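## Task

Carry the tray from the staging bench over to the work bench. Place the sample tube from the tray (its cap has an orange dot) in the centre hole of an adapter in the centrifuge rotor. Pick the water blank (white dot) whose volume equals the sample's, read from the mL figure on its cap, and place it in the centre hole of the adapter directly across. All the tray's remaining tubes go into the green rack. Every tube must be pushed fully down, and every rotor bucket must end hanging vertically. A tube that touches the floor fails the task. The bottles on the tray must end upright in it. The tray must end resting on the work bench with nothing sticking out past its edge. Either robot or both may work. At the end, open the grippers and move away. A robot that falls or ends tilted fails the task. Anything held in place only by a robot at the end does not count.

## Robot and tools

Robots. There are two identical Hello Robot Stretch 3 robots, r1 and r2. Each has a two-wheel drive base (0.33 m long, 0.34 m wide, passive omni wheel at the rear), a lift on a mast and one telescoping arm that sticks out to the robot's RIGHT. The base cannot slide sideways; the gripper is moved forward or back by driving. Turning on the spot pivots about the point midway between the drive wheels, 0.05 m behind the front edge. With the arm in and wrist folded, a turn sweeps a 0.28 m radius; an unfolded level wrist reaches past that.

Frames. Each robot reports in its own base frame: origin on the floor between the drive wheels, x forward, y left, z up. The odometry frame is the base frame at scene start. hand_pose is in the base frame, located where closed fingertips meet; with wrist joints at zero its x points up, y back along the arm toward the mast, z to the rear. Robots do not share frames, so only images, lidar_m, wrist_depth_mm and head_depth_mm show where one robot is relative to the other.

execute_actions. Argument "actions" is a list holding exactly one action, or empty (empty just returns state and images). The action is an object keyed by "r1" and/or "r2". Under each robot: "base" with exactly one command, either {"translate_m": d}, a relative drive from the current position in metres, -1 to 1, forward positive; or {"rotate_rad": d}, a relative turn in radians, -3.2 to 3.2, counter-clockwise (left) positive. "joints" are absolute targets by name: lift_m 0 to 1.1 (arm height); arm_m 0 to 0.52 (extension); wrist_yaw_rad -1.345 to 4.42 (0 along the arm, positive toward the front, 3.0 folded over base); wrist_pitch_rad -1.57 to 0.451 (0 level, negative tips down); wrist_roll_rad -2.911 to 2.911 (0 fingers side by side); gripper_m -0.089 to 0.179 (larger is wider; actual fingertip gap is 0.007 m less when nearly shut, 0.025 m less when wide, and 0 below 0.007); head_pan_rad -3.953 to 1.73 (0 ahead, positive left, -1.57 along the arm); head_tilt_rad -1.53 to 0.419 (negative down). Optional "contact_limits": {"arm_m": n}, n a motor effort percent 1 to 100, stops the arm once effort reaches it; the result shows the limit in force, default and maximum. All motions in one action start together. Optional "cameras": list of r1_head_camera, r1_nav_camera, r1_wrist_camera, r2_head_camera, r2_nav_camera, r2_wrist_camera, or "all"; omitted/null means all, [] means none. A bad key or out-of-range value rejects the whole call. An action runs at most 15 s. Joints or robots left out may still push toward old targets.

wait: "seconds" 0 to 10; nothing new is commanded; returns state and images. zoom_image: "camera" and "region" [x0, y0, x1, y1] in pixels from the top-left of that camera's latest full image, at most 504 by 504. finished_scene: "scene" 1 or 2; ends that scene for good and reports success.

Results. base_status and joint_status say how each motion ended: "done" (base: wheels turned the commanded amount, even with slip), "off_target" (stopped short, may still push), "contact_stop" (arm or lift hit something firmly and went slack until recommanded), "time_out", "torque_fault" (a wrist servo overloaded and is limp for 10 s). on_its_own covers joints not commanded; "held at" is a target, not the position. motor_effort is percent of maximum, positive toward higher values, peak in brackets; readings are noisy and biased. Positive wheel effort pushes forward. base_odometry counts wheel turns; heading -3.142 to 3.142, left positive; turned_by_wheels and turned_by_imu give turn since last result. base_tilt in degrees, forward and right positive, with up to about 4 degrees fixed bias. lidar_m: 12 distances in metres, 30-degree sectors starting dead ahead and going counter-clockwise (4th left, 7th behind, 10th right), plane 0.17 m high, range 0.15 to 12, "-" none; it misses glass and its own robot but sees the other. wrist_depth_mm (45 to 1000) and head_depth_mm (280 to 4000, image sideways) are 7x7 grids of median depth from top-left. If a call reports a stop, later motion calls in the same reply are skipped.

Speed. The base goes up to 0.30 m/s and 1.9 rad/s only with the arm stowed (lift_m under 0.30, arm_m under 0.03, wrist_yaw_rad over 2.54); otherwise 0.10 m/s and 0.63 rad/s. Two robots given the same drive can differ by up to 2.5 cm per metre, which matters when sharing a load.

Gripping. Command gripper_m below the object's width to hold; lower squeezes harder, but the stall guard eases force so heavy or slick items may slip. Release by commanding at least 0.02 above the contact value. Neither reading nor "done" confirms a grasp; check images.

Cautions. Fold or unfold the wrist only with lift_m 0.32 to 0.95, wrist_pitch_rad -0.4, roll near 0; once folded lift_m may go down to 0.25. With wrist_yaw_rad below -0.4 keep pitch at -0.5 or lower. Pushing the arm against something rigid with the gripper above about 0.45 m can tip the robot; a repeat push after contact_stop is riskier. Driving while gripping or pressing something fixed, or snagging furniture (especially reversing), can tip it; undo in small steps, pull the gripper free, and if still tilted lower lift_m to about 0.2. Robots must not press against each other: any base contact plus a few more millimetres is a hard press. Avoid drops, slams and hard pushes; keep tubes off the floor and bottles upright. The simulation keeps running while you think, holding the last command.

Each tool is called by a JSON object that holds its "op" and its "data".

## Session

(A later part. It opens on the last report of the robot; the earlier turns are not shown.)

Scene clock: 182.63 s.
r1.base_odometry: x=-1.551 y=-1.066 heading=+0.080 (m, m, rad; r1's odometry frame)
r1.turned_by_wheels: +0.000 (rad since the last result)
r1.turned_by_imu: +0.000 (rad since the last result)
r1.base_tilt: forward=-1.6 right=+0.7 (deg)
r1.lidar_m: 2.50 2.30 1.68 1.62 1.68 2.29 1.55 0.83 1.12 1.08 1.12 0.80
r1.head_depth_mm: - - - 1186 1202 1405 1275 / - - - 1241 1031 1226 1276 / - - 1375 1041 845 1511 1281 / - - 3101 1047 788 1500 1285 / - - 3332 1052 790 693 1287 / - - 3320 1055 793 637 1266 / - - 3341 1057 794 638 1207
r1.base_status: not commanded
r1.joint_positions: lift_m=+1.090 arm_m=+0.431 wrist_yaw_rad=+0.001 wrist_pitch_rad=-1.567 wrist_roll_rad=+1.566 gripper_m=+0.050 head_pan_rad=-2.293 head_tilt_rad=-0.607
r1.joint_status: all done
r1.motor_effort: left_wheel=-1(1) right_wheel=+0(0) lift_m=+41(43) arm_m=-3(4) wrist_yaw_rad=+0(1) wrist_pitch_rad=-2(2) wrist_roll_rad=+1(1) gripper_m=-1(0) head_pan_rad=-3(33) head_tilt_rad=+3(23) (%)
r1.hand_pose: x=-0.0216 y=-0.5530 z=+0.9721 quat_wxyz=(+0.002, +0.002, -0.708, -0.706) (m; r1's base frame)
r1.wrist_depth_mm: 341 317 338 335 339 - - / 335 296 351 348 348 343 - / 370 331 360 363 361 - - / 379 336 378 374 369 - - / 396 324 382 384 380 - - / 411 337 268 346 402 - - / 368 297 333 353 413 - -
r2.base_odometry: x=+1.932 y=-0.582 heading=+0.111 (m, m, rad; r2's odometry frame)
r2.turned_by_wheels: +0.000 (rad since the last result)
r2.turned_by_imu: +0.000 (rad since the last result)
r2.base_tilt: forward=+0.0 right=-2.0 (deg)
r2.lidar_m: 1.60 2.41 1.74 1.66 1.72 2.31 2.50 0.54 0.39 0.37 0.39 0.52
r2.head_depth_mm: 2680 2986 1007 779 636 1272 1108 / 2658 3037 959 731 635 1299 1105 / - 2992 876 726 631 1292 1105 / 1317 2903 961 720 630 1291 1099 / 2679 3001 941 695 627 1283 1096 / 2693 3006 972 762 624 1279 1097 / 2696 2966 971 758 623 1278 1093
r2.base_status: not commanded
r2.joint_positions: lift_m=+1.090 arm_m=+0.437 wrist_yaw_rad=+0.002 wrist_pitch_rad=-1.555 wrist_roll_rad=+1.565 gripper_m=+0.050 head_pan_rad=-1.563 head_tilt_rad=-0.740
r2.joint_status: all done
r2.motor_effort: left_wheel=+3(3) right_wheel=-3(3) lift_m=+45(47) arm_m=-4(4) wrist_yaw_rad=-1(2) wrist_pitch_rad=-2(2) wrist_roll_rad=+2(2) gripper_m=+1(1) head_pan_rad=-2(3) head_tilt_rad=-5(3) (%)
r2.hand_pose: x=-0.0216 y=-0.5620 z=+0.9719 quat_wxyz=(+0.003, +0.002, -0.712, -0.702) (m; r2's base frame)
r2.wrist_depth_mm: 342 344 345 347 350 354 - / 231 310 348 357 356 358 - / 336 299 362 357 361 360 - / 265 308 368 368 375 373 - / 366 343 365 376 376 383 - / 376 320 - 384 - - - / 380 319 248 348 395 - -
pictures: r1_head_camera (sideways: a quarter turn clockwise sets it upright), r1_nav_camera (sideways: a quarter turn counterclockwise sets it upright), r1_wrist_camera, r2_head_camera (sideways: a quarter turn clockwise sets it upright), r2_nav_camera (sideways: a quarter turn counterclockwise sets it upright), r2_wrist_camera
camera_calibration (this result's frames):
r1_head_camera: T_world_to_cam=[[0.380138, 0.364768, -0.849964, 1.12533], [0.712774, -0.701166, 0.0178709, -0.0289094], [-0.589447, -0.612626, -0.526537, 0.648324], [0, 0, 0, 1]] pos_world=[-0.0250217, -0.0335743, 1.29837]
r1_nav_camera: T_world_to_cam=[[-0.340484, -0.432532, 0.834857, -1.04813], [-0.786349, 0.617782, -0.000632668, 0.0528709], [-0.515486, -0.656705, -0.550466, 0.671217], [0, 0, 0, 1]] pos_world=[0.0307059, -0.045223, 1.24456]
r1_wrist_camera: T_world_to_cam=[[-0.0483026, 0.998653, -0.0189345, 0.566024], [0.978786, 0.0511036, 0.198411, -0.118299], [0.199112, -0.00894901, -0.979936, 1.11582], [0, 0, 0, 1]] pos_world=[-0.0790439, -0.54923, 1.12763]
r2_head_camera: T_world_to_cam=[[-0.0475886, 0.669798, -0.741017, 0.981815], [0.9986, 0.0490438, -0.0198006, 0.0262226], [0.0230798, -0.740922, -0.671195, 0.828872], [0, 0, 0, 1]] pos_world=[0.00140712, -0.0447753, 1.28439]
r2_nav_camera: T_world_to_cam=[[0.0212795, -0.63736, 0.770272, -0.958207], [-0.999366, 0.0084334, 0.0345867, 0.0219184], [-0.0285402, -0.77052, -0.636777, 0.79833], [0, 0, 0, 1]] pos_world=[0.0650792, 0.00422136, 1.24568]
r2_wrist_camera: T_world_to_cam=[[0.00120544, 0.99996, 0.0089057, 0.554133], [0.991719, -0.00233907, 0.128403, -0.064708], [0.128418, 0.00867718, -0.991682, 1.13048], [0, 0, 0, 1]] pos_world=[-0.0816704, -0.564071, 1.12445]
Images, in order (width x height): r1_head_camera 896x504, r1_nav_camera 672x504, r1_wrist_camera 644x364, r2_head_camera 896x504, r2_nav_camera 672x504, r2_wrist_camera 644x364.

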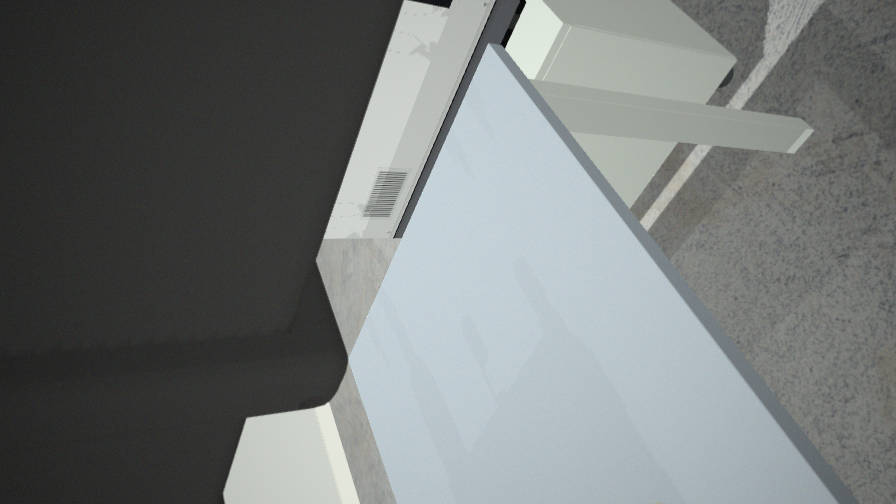

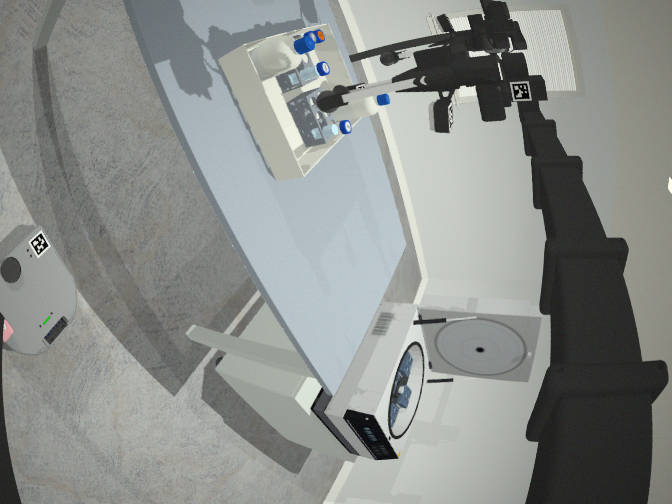

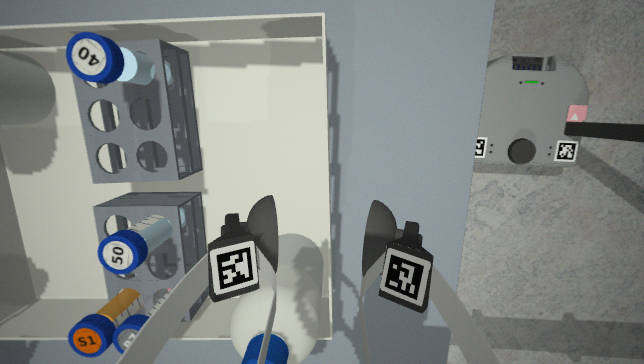

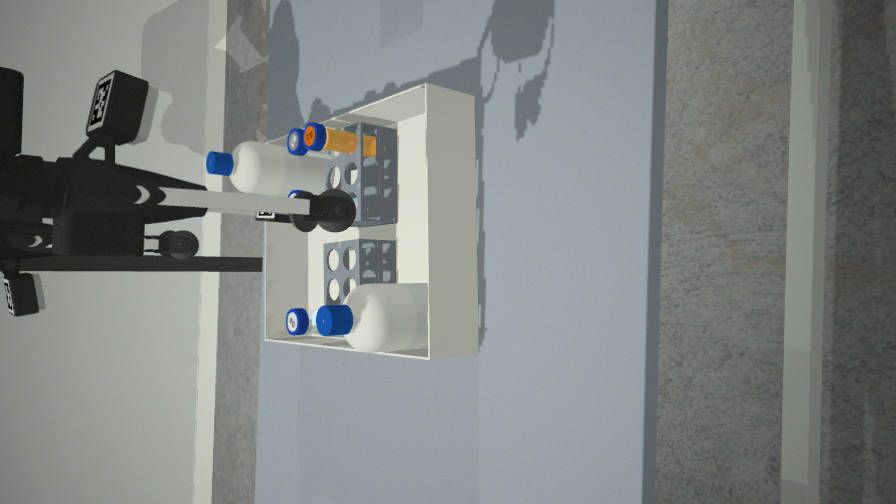

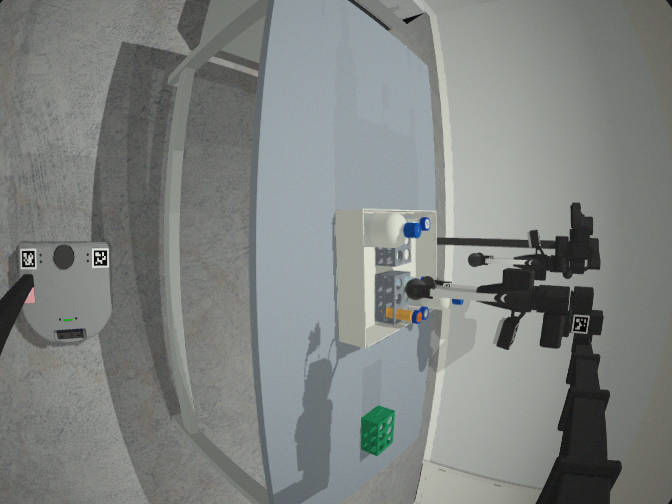

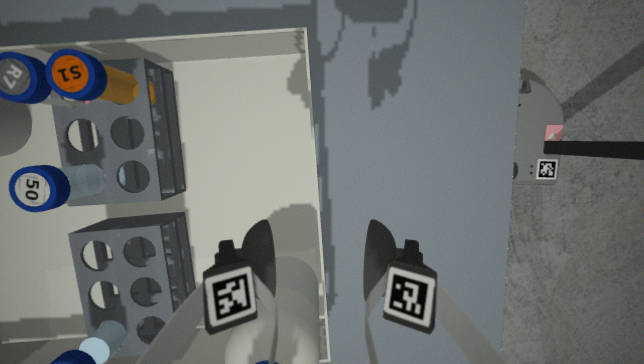

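{"op": "zoom_image", "data": {"camera": "r2_head_camera", "region": [240,90,440,350]}}

{"op": "execute_actions", "data": {"actions": [{"r2":{"joints":{"arm_m":0.1}},"r1":{"base":{"translate_m":-0.95},"joints":{"arm_m":0.1,"lift_m":1.0,"head_pan_rad":-1.4,"head_tilt_rad":-0.65}}}], "cameras": ["r1_head_camera","r1_nav_camera","r2_head_camera","r2_nav_camera"]}}

Region (240, 90, 440, 350) of r2_head_camera's 896x504 image, scaled by 1.938, with more detail than that image has; it fills the left 388 columns of this view, and the rest is white.

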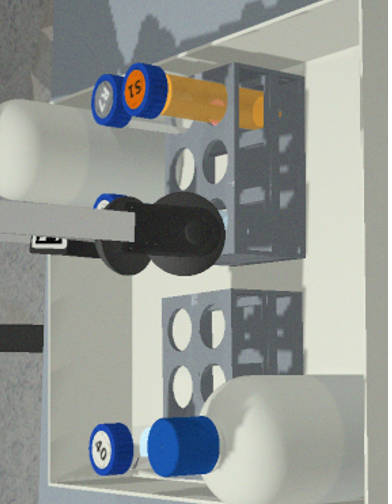

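Scene clock: 199.30 s.
r1.base_odometry: x=-2.498 y=-1.142 heading=+0.080 (m, m, rad; r1's odometry frame)
r1.turned_by_wheels: +0.000 (rad since the last result)
r1.turned_by_imu: -0.004 (rad since the last result)
r1.base_tilt: forward=-1.7 right=+0.6 (deg)
r1.lidar_m: 1.69 2.30 1.68 1.61 1.68 1.92 1.84 0.56 0.41 0.40 0.47 1.52
r1.head_depth_mm: 794 874 955 - - - 669 / 848 911 973 - - - 690 / 2699 2930 3118 2401 1093 - 724 / 2701 2989 3259 2398 1785 1498 1207 / 2725 2993 3241 1032 1386 1497 1258 / 2787 3061 3267 992 760 654 794 / 2807 3141 3283 996 763 653 1264
r1.base_status: done
r1.joint_positions: lift_m=+1.000 arm_m=+0.100 wrist_yaw_rad=+0.001 wrist_pitch_rad=-1.566 wrist_roll_rad=+1.567 gripper_m=+0.050 head_pan_rad=-1.407 head_tilt_rad=-0.642
r1.joint_status: all done
r1.motor_effort: left_wheel=-2(4) right_wheel=+1(2) lift_m=+29(35) arm_m=-4(4) wrist_yaw_rad=-1(1) wrist_pitch_rad=-2(2) wrist_roll_rad=+2(2) gripper_m=+0(0) head_pan_rad=+3(39) head_tilt_rad=-5(15) (%)
r1.hand_pose: x=-0.0216 y=-0.2221 z=+0.8826 quat_wxyz=(+0.002, +0.002, -0.708, -0.706) (m; r1's base frame)
r1.wrist_depth_mm: 262 326 535 969 949 926 919 / 267 335 551 - - 965 973 / 287 415 555 - - - 992 / 511 508 646 - - - - / - - - - - - - / - - - - - - - / 415 441 - - - - -
r2.base_odometry: x=+1.932 y=-0.582 heading=+0.111 (m, m, rad; r2's odometry frame)
r2.turned_by_wheels: +0.000 (rad since the last result)
r2.turned_by_imu: +0.000 (rad since the last result)
r2.base_tilt: forward=-0.1 right=-2.0 (deg)
r2.lidar_m: 1.60 2.42 1.74 1.67 1.72 2.32 2.51 0.54 0.39 0.37 0.39 0.52
r2.head_depth_mm: - - 1095 733 637 1272 1108 / - - - 728 635 1297 1109 / - - - - 602 1260 1103 / 2695 3007 - 721 629 1271 1103 / 2698 3013 937 701 627 1280 1100 / 2712 3010 979 763 626 1273 1093 / 2718 3022 969 758 624 1276 1095
r2.base_status: not commanded
r2.joint_positions: lift_m=+1.090 arm_m=+0.100 wrist_yaw_rad=+0.001 wrist_pitch_rad=-1.555 wrist_roll_rad=+1.566 gripper_m=+0.050 head_pan_rad=-1.563 head_tilt_rad=-0.740
r2.joint_status: all done
r2.motor_effort: left_wheel=+4(3) right_wheel=-3(3) lift_m=+45(46) arm_m=-4(5) wrist_yaw_rad=-1(1) wrist_pitch_rad=-2(2) wrist_roll_rad=+2(2) gripper_m=+1(1) head_pan_rad=-2(3) head_tilt_rad=-2(5) (%)
r2.hand_pose: x=-0.0216 y=-0.2251 z=+0.9719 quat_wxyz=(+0.003, +0.002, -0.712, -0.702) (m; r2's base frame)
r2.wrist_depth_mm: 343 346 - - - - - / 351 351 - - - - - / 359 363 913 - - - - / 366 365 948 - - - - / 369 376 377 - - - - / 376 377 - - - - - / 385 388 - - - - -
pictures: r1_head_camera (sideways: a quarter turn clockwise sets it upright), r1_nav_camera (sideways: a quarter turn counterclockwise sets it upright), r2_head_camera (sideways: a quarter turn clockwise sets it upright), r2_nav_camera (sideways: a quarter turn counterclockwise sets it upright)
camera_calibration (this result's frames):
r1_head_camera: T_world_to_cam=[[-0.0469568, 0.554713, -0.830716, 1.10284], [0.994029, 0.107948, 0.0158946, -0.0280513], [0.0984914, -0.82501, -0.556469, 0.683071], [0, 0, 0, 1]] pos_world=[0.0123929, -0.0451886, 1.2967]
r1_nav_camera: T_world_to_cam=[[0.124435, -0.566316, 0.81474, -1.02474], [-0.975897, -0.218214, -0.00263014, 0.0566276], [0.179277, -0.794776, -0.57982, 0.705168], [0, 0, 0, 1]] pos_world=[0.0563552, -0.00752016, 1.24392]
r2_head_camera: T_world_to_cam=[[-0.04751, 0.669837, -0.740986, 0.981775], [0.998606, 0.048927, -0.0197988, 0.0262202], [0.0229923, -0.740894, -0.671228, 0.828916], [0, 0, 0, 1]] pos_world=[0.00140184, -0.044774, 1.28439]
r2_nav_camera: T_world_to_cam=[[0.0212047, -0.637397, 0.770243, -0.958169], [-0.999365, 0.00854954, 0.0345874, 0.0219175], [-0.0286311, -0.770488, -0.636811, 0.798376], [0, 0, 0, 1]] pos_world=[0.0650796, 0.00421695, 1.24568]
Images, in order (width x height): r1_head_camera 896x504, r1_nav_camera 672x504, r2_head_camera 896x504, r2_nav_camera 672x504.

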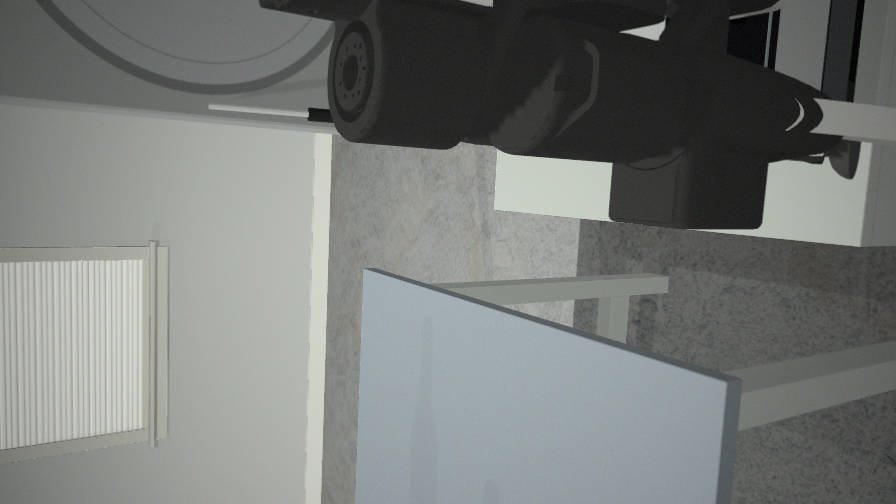

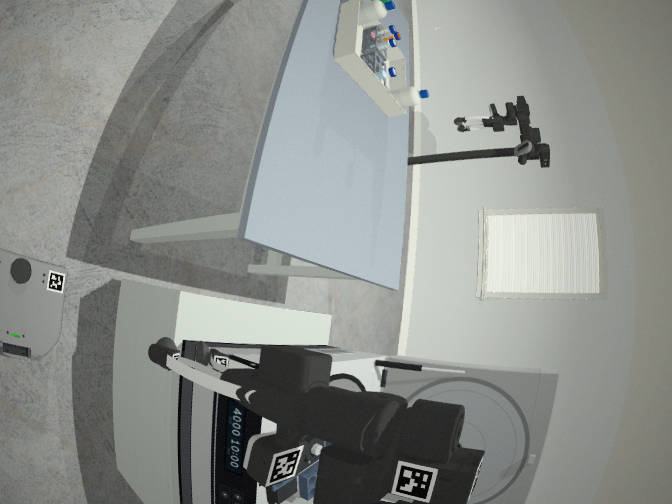

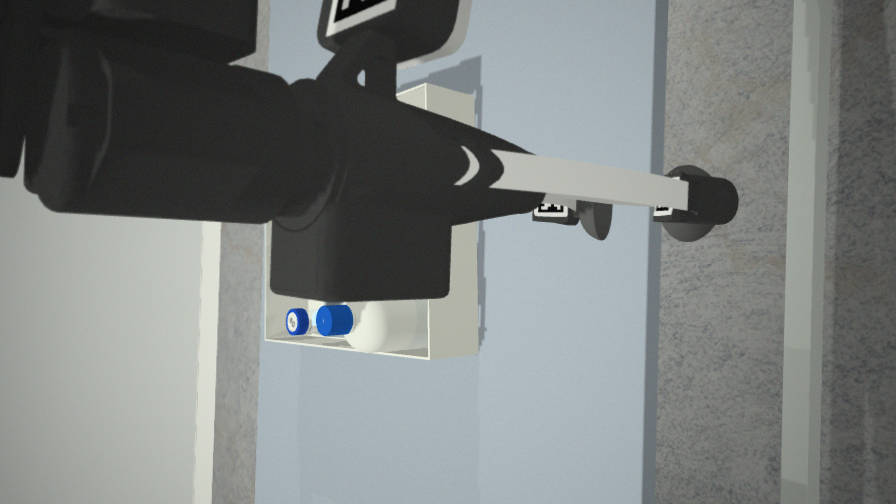

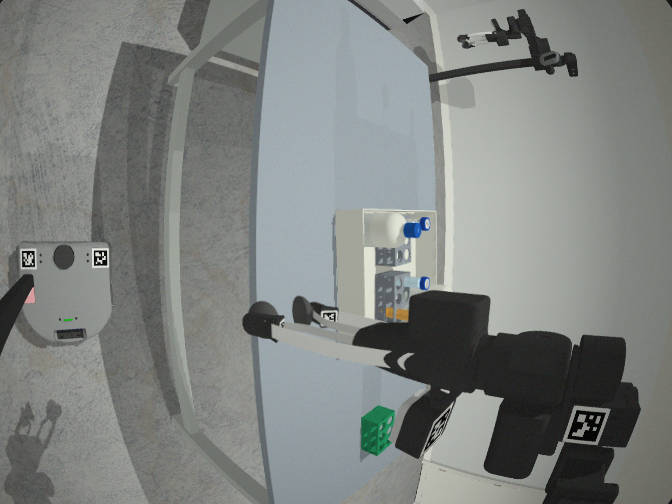

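{"op": "execute_actions", "data": {"actions": [{"r2":{"base":{"translate_m":-0.105},"joints":{"arm_m":0.4,"wrist_pitch_rad":-0.7,"wrist_roll_rad":0,"lift_m":1.0,"gripper_m":0.07}},"r1":{"base":{"translate_m":-0.33},"joints":{"arm_m":0.2,"lift_m":1.09,"wrist_pitch_rad":-0.9,"wrist_roll_rad":0,"head_pan_rad":-1.45,"head_tilt_rad":-0.75}}}]}}

Scene clock: 212.90 s.
r1.base_odometry: x=-2.827 y=-1.168 heading=+0.080 (m, m, rad; r1's odometry frame)
r1.turned_by_wheels: +0.000 (rad since the last result)
r1.turned_by_imu: -0.001 (rad since the last result)
r1.base_tilt: forward=-1.7 right=+0.6 (deg)
r1.lidar_m: 2.02 2.29 1.67 1.61 1.67 1.57 1.52 1.57 0.41 0.40 0.41 0.69
r1.head_depth_mm: - 941 979 855 628 663 788 / - - - 844 634 674 802 / 823 926 1024 847 642 685 816 / 829 934 1024 848 643 697 834 / 834 941 1012 867 648 705 852 / 883 3068 2648 780 652 715 870 / 2803 3134 2639 1460 666 766 887
r1.base_status: done
r1.joint_positions: lift_m=+1.090 arm_m=+0.200 wrist_yaw_rad=+0.001 wrist_pitch_rad=-0.911 wrist_roll_rad=+0.004 gripper_m=+0.050 head_pan_rad=-1.443 head_tilt_rad=-0.741
r1.joint_status: all done
r1.motor_effort: left_wheel=-2(7) right_wheel=+0(2) lift_m=+40(43) arm_m=+5(5) wrist_yaw_rad=-1(1) wrist_pitch_rad=+6(6) wrist_roll_rad=-2(3) gripper_m=+0(0) head_pan_rad=-3(8) head_tilt_rad=-5(20) (%)
r1.hand_pose: x=-0.0214 y=-0.4825 z=+1.0112 quat_wxyz=(+0.634, +0.311, -0.635, -0.312) (m; r1's base frame)
r1.wrist_depth_mm: 657 872 550 560 549 - - / - 508 556 550 545 - - / - 465 500 504 515 - - / - 414 470 476 488 426 - / - 379 540 436 386 388 - / 361 350 345 352 356 358 - / 666 396 385 385 374 370 -
r2.base_odometry: x=+1.827 y=-0.594 heading=+0.111 (m, m, rad; r2's odometry frame)
r2.turned_by_wheels: +0.000 (rad since the last result)
r2.turned_by_imu: +0.000 (rad since the last result)
r2.base_tilt: forward=-0.1 right=-1.9 (deg)
r2.lidar_m: 1.60 2.40 1.74 1.66 1.71 2.31 2.40 0.55 0.39 0.38 0.39 0.52
r2.head_depth_mm: - 3002 1007 779 636 1300 1109 / - 3036 1000 778 634 1285 1106 / - - 954 738 630 1288 1104 / 2706 3012 833 721 630 1288 1100 / 2681 3006 940 719 627 1282 1098 / 2675 3021 819 699 625 1282 1096 / 2700 3001 972 737 623 1278 1093
r2.base_status: done
r2.joint_positions: lift_m=+1.000 arm_m=+0.400 wrist_yaw_rad=+0.000 wrist_pitch_rad=-0.717 wrist_roll_rad=+0.004 gripper_m=+0.070 head_pan_rad=-1.563 head_tilt_rad=-0.741
r2.joint_status: all done
r2.motor_effort: left_wheel=+3(4) right_wheel=-2(6) lift_m=+30(36) arm_m=+4(3) wrist_yaw_rad=-1(1) wrist_pitch_rad=+10(11) wrist_roll_rad=-1(3) gripper_m=+1(75) head_pan_rad=-3(2) head_tilt_rad=-3(4) (%)
r2.hand_pose: x=-0.0215 y=-0.7218 z=+0.9524 quat_wxyz=(+0.661, +0.248, -0.663, -0.249) (m; r2's base frame)
r2.wrist_depth_mm: - - - - - - - / - - - - - - - / 500 493 397 483 523 532 527 / 393 418 409 425 454 451 464 / 355 379 382 335 404 400 406 / 282 295 318 274 - 354 361 / 261 279 268 264 311 319 322
pictures: r1_head_camera (sideways: a quarter turn clockwise sets it upright), r1_nav_camera (sideways: a quarter turn counterclockwise sets it upright), r1_wrist_camera, r2_head_camera (sideways: a quarter turn clockwise sets it upright), r2_nav_camera (sideways: a quarter turn counterclockwise sets it upright), r2_wrist_camera
camera_calibration (this result's frames):
r1_head_camera: T_world_to_cam=[[-0.036899, 0.634522, -0.772023, 1.02626], [0.997453, 0.0705697, 0.0103275, -0.0208227], [0.0610345, -0.769676, -0.63551, 0.786125], [0, 0, 0, 1]] pos_world=[0.0106569, -0.0446536, 1.2921]
r1_nav_camera: T_world_to_cam=[[0.11369, -0.64725, 0.753752, -0.945175], [-0.983232, -0.182177, -0.00813308, 0.0638359], [0.14258, -0.740189, -0.657108, 0.805934], [0, 0, 0, 1]] pos_world=[0.0553121, -0.00359192, 1.24253]
r1_wrist_camera: T_world_to_cam=[[-0.999058, -0.0416087, 0.0123451, -0.0575013], [-0.0427826, 0.896272, -0.441436, 0.903131], [0.00730295, -0.441548, -0.897208, 0.858185], [0, 0, 0, 1]] pos_world=[-0.025076, -0.432915, 1.16935]
r2_head_camera: T_world_to_cam=[[-0.0474244, 0.669933, -0.740905, 0.981669], [0.998612, 0.0488007, -0.0197938, 0.0262137], [0.0228962, -0.740816, -0.671318, 0.829033], [0, 0, 0, 1]] pos_world=[0.00139606, -0.0447712, 1.28439]
r2_nav_camera: T_world_to_cam=[[0.0211233, -0.637493, 0.770166, -0.958068], [-0.999364, 0.00867414, 0.0345894, 0.0219149], [-0.028731, -0.770407, -0.636905, 0.798497], [0, 0, 0, 1]] pos_world=[0.0650801, 0.00421614, 1.24568]
r2_wrist_camera: T_world_to_cam=[[-0.99964, 0.0258564, 0.00715736, -0.00888094], [0.0146447, 0.749414, -0.661939, 1.21167], [-0.0224792, -0.661596, -0.749523, 0.394832], [0, 0, 0, 1]] pos_world=[-0.0177468, -0.646595, 1.09805]
Images, in order (width x height): r1_head_camera 896x504, r1_nav_camera 672x504, r1_wrist_camera 644x364, r2_head_camera 896x504, r2_nav_camera 672x504, r2_wrist_camera 644x364.

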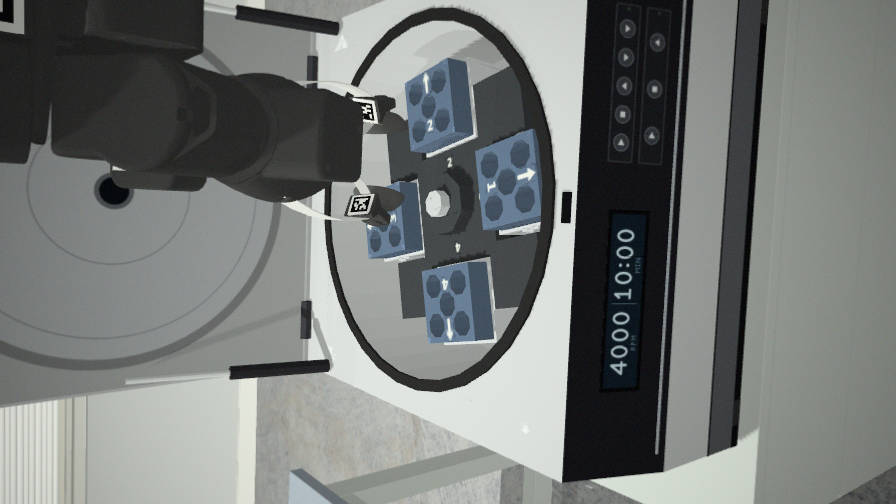

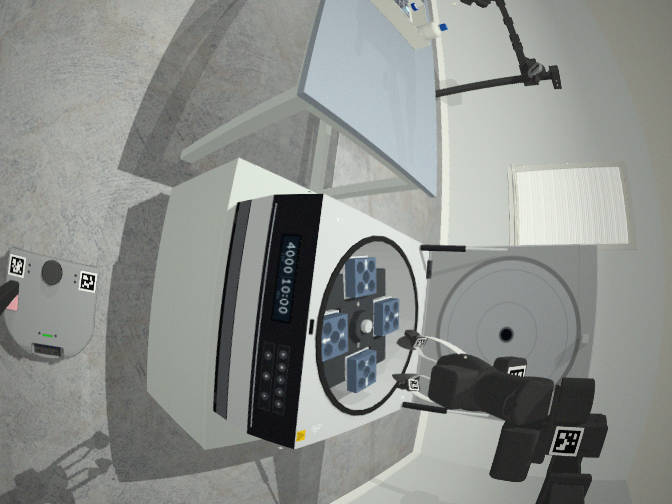

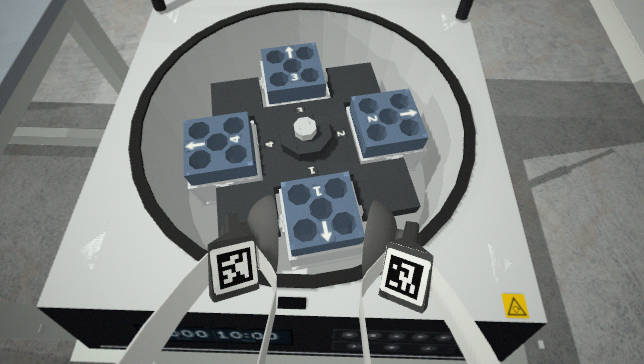

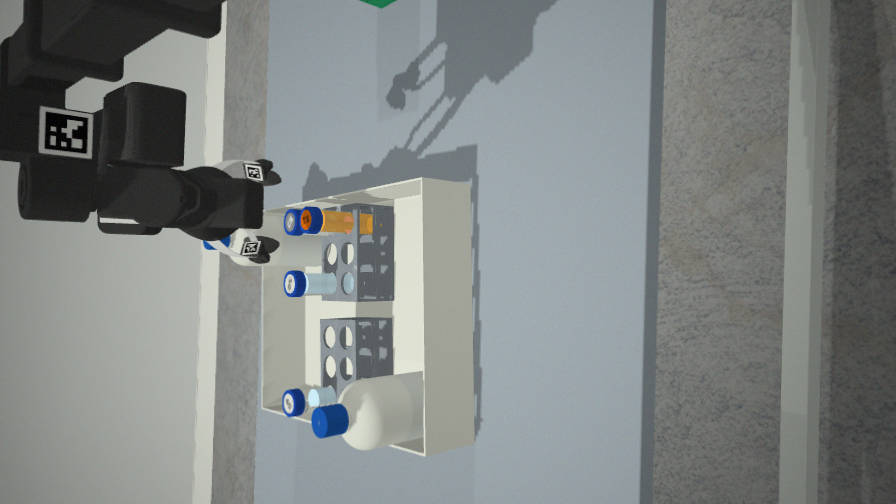

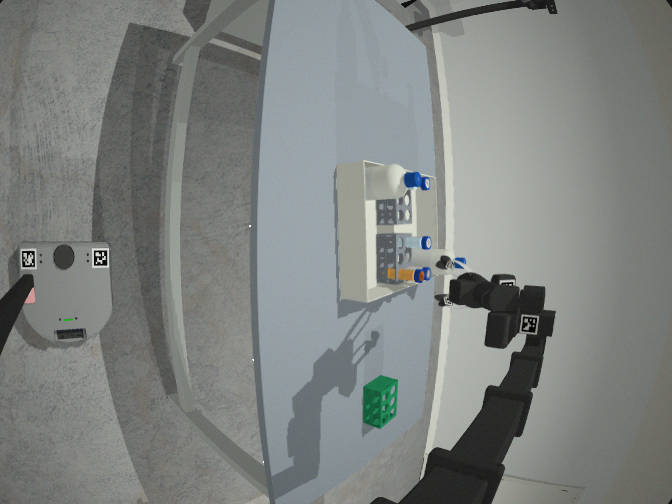

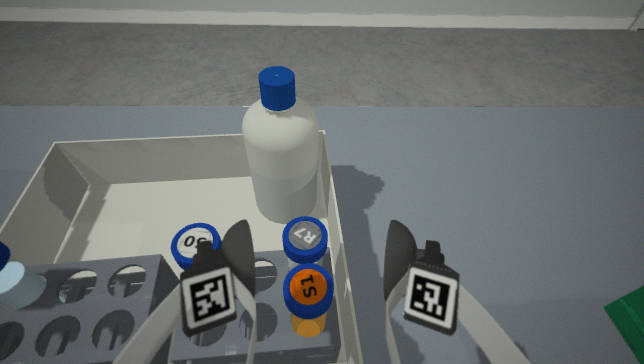

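{"op": "execute_actions", "data": {"actions": [{"r2":{"base":{"translate_m":0.01},"joints":{"arm_m":0.466,"gripper_m":0.062}},"r1":{"base":{"translate_m":1.0},"joints":{"arm_m":0.15,"gripper_m":0.062}}}], "cameras": []}}

{"op": "execute_actions", "data": {"actions": [{"r2":{"joints":{"lift_m":0.93}},"r1":{"base":{"translate_m":0.35}}}], "cameras": ["r2_wrist_camera","r2_head_camera","r1_head_camera"]}}

Scene clock: 234.27 s.
r1.base_odometry: x=-1.830 y=-1.088 heading=+0.080 (m, m, rad; r1's odometry frame)
r1.turned_by_wheels: +0.000 (rad since the last result)
r1.turned_by_imu: +0.000 (rad since the last result)
r1.base_tilt: forward=-1.8 right=+0.5 (deg)
r1.lidar_m: 2.78 2.29 1.68 1.61 1.67 2.29 2.52 0.60 0.60 1.08 1.11 1.05
r1.head_depth_mm: - - 1118 848 682 1304 1192 / - - - 821 681 1302 1191 / 2710 3040 1181 823 682 1332 1200 / 2733 3049 1126 851 682 1331 1199 / 2747 3067 915 824 685 1337 1199 / 2725 3064 1032 835 685 1338 1202 / 2775 3109 1019 842 687 1369 1204
r1.base_status: done
r1.joint_positions: lift_m=+1.090 arm_m=+0.150 wrist_yaw_rad=+0.001 wrist_pitch_rad=-0.911 wrist_roll_rad=+0.003 gripper_m=+0.062 head_pan_rad=-1.443 head_tilt_rad=-0.741
r1.joint_status: all done
r1.motor_effort: left_wheel=-2(1) right_wheel=+1(4) lift_m=+41(42) arm_m=-4(4) wrist_yaw_rad=-1(1) wrist_pitch_rad=+6(6) wrist_roll_rad=-1(1) gripper_m=+0(51) head_pan_rad=-3(2) head_tilt_rad=-7(6) (%)
r1.hand_pose: x=-0.0214 y=-0.4332 z=+1.0112 quat_wxyz=(+0.634, +0.311, -0.635, -0.312) (m; r1's base frame)
r1.wrist_depth_mm: 507 589 561 601 617 616 - / 476 484 516 546 546 555 575 / 481 497 491 503 502 507 508 / 419 429 447 459 467 468 463 / 428 428 426 430 432 430 429 / 395 394 388 397 - 395 402 / - - - 384 383 381 383
r2.base_odometry: x=+1.837 y=-0.593 heading=+0.111 (m, m, rad; r2's odometry frame)
r2.turned_by_wheels: +0.000 (rad since the last result)
r2.turned_by_imu: +0.000 (rad since the last result)
r2.base_tilt: forward=+0.0 right=-2.0 (deg)
r2.lidar_m: 1.61 2.41 1.74 1.66 1.72 2.31 2.40 0.55 0.39 0.38 0.39 0.52
r2.head_depth_mm: - 3039 1003 779 636 1297 1115 / - 3006 996 774 634 1291 1104 / - 2996 956 737 632 1287 1101 / 2665 2927 833 723 629 1285 1102 / 2698 3005 962 722 627 1279 1095 / 2634 2995 817 698 625 1276 1100 / 2641 3002 970 736 623 1274 1094
r2.base_status: done
r2.joint_positions: lift_m=+1.000 arm_m=+0.466 wrist_yaw_rad=+0.000 wrist_pitch_rad=-0.717 wrist_roll_rad=+0.004 gripper_m=+0.062 head_pan_rad=-1.563 head_tilt_rad=-0.741
r2.joint_status: all done
r2.motor_effort: left_wheel=+3(9) right_wheel=-2(4) lift_m=+30(30) arm_m=+4(5) wrist_yaw_rad=-1(0) wrist_pitch_rad=+10(10) wrist_roll_rad=-1(1) gripper_m=+1(40) head_pan_rad=-2(2) head_tilt_rad=-2(4) (%)
r2.hand_pose: x=-0.0215 y=-0.7878 z=+0.9524 quat_wxyz=(+0.661, +0.248, -0.663, -0.249) (m; r2's base frame)
r2.wrist_depth_mm: - - - - - - - / - - - - - - - / - - - 496 - - - / 429 363 356 267 445 451 459 / 348 370 380 311 401 397 401 / 332 342 - 341 357 353 360 / 306 273 254 245 318 321 323
pictures: none
No camera images: the call's "cameras" was empty. Leave "cameras" out to get every camera's image.

Scene clock: 238.90 s.
r1.base_odometry: x=-1.481 y=-1.061 heading=+0.080 (m, m, rad; r1's odometry frame)
r1.turned_by_wheels: +0.000 (rad since the last result)
r1.turned_by_imu: +0.000 (rad since the last result)
r1.base_tilt: forward=-1.7 right=+0.6 (deg)
r1.lidar_m: 2.42 2.30 1.68 1.62 1.68 2.29 1.55 0.89 1.12 1.08 1.11 0.74
r1.head_depth_mm: - - 1068 803 680 1298 1197 / - - - 815 681 1301 1200 / 2690 2880 971 791 684 1332 1195 / 948 784 999 701 684 1326 1199 / 2711 3118 1128 852 685 1335 1199 / 2797 3121 1133 856 685 1334 1202 / 2823 3106 1133 856 686 1366 1200
r1.base_status: done
r1.joint_positions: lift_m=+1.090 arm_m=+0.150 wrist_yaw_rad=+0.001 wrist_pitch_rad=-0.911 wrist_roll_rad=+0.003 gripper_m=+0.062 head_pan_rad=-1.443 head_tilt_rad=-0.741
r1.joint_status: not commanded
r1.motor_effort: left_wheel=-2(0) right_wheel=+1(4) lift_m=+41(41) arm_m=-4(4) wrist_yaw_rad=-1(1) wrist_pitch_rad=+6(6) wrist_roll_rad=-1(1) gripper_m=+0(0) head_pan_rad=-2(3) head_tilt_rad=-6(4) (%)
r1.hand_pose: x=-0.0214 y=-0.4332 z=+1.0112 quat_wxyz=(+0.634, +0.311, -0.635, -0.312) (m; r1's base frame)
r1.wrist_depth_mm: 592 602 589 575 558 609 609 / 521 544 535 464 475 554 557 / 498 502 491 481 494 496 507 / 460 453 454 410 450 460 465 / 420 427 427 431 443 431 434 / 394 395 390 396 - 405 403 / - - - 383 381 387 379
r2.base_odometry: x=+1.837 y=-0.593 heading=+0.111 (m, m, rad; r2's odometry frame)
r2.turned_by_wheels: +0.000 (rad since the last result)
r2.turned_by_imu: +0.000 (rad since the last result)
r2.base_tilt: forward=+0.0 right=-2.1 (deg)
r2.lidar_m: 1.61 2.41 1.73 1.66 1.72 2.31 2.41 0.54 0.39 0.38 0.39 0.52
r2.head_depth_mm: 2667 2933 - 775 636 1297 1104 / 2653 - 995 775 634 1298 1102 / 2656 - 920 736 632 1290 1105 / 1418 1626 828 724 630 1289 1101 / 2676 3031 961 720 627 1281 1100 / 2713 3032 820 698 625 1279 1097 / 2693 3008 972 737 623 1283 1092
r2.base_status: not commanded
r2.joint_positions: lift_m=+0.930 arm_m=+0.466 wrist_yaw_rad=+0.000 wrist_pitch_rad=-0.717 wrist_roll_rad=+0.004 gripper_m=+0.062 head_pan_rad=-1.563 head_tilt_rad=-0.741
r2.joint_status: all done
r2.motor_effort: left_wheel=+3(3) right_wheel=-2(2) lift_m=+30(30) arm_m=+4(3) wrist_yaw_rad=+0(0) wrist_pitch_rad=+10(10) wrist_roll_rad=-1(1) gripper_m=+0(1) head_pan_rad=-2(2) head_tilt_rad=-5(2) (%)
r2.hand_pose: x=-0.0215 y=-0.7878 z=+0.8824 quat_wxyz=(+0.661, +0.248, -0.663, -0.249) (m; r2's base frame)
r2.wrist_depth_mm: - - - - - - - / - - - 450 - - - / 348 302 290 215 413 407 423 / 317 325 325 259 355 360 363 / 302 301 305 281 320 315 319 / 266 146 - 153 282 282 287 / 214 180 189 185 249 253 255
pictures: r1_head_camera (sideways: a quarter turn clockwise sets it upright), r2_head_camera (sideways: a quarter turn clockwise sets it upright), r2_wrist_camera
camera_calibration (this result's frames):
r1_head_camera: T_world_to_cam=[[-0.0369002, 0.634532, -0.772015, 1.02625], [0.997453, 0.0705695, 0.0103267, -0.0208218], [0.0610334, -0.769668, -0.63552, 0.786138], [0, 0, 0, 1]] pos_world=[0.0106569, -0.0446535, 1.2921]
r2_head_camera: T_world_to_cam=[[-0.0474218, 0.669934, -0.740905, 0.981669], [0.998613, 0.048797, -0.0197938, 0.0262136], [0.0228934, -0.740815, -0.671318, 0.829034], [0, 0, 0, 1]] pos_world=[0.00139589, -0.0447712, 1.28439]
r2_wrist_camera: T_world_to_cam=[[-0.99964, 0.0258548, 0.00715853, -0.00667548], [0.0146408, 0.749358, -0.662003, 1.21483], [-0.0224802, -0.66166, -0.749467, 0.298598], [0, 0, 0, 1]] pos_world=[-0.0177466, -0.712601, 1.02806]
Images, in order (width x height): r1_head_camera 896x504, r2_head_camera 896x504, r2_wrist_camera 644x364.

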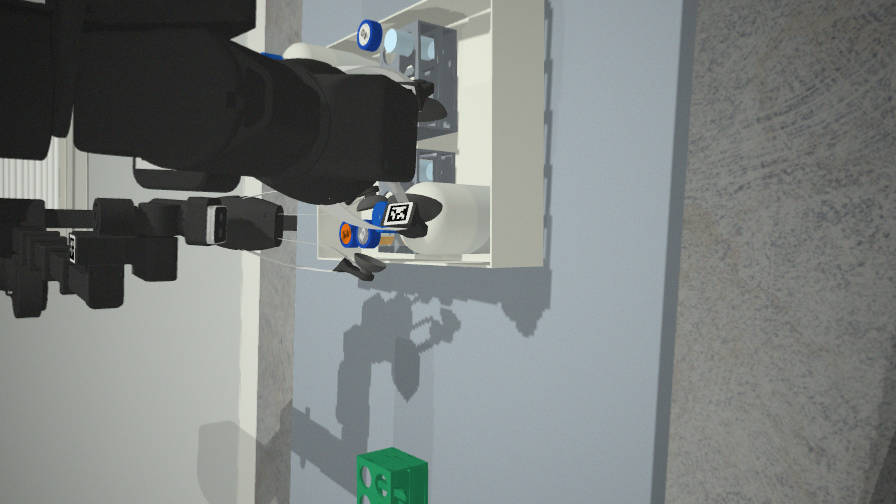

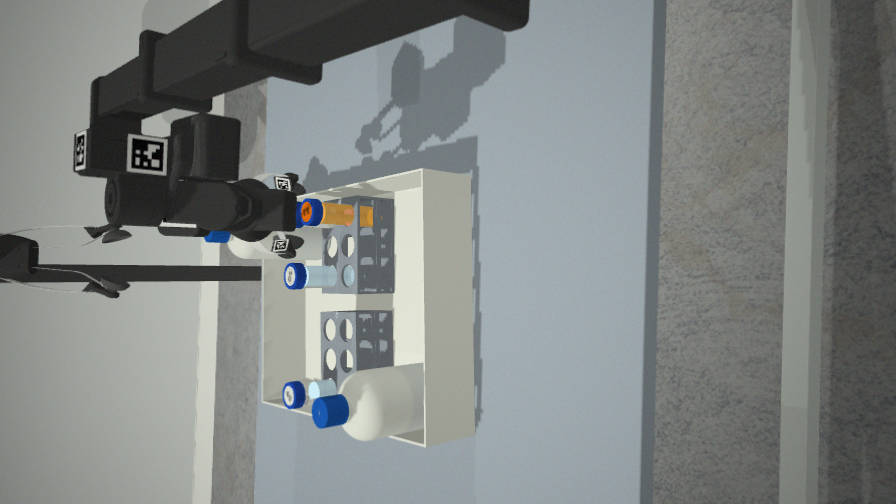

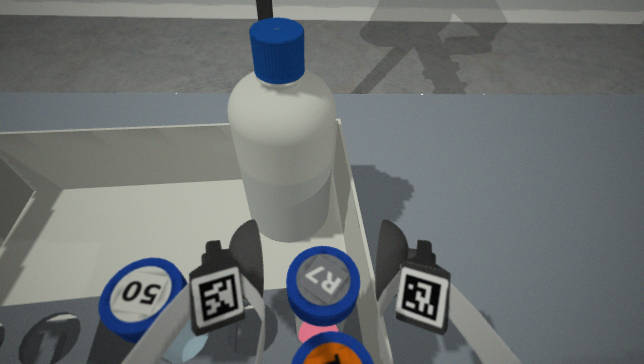

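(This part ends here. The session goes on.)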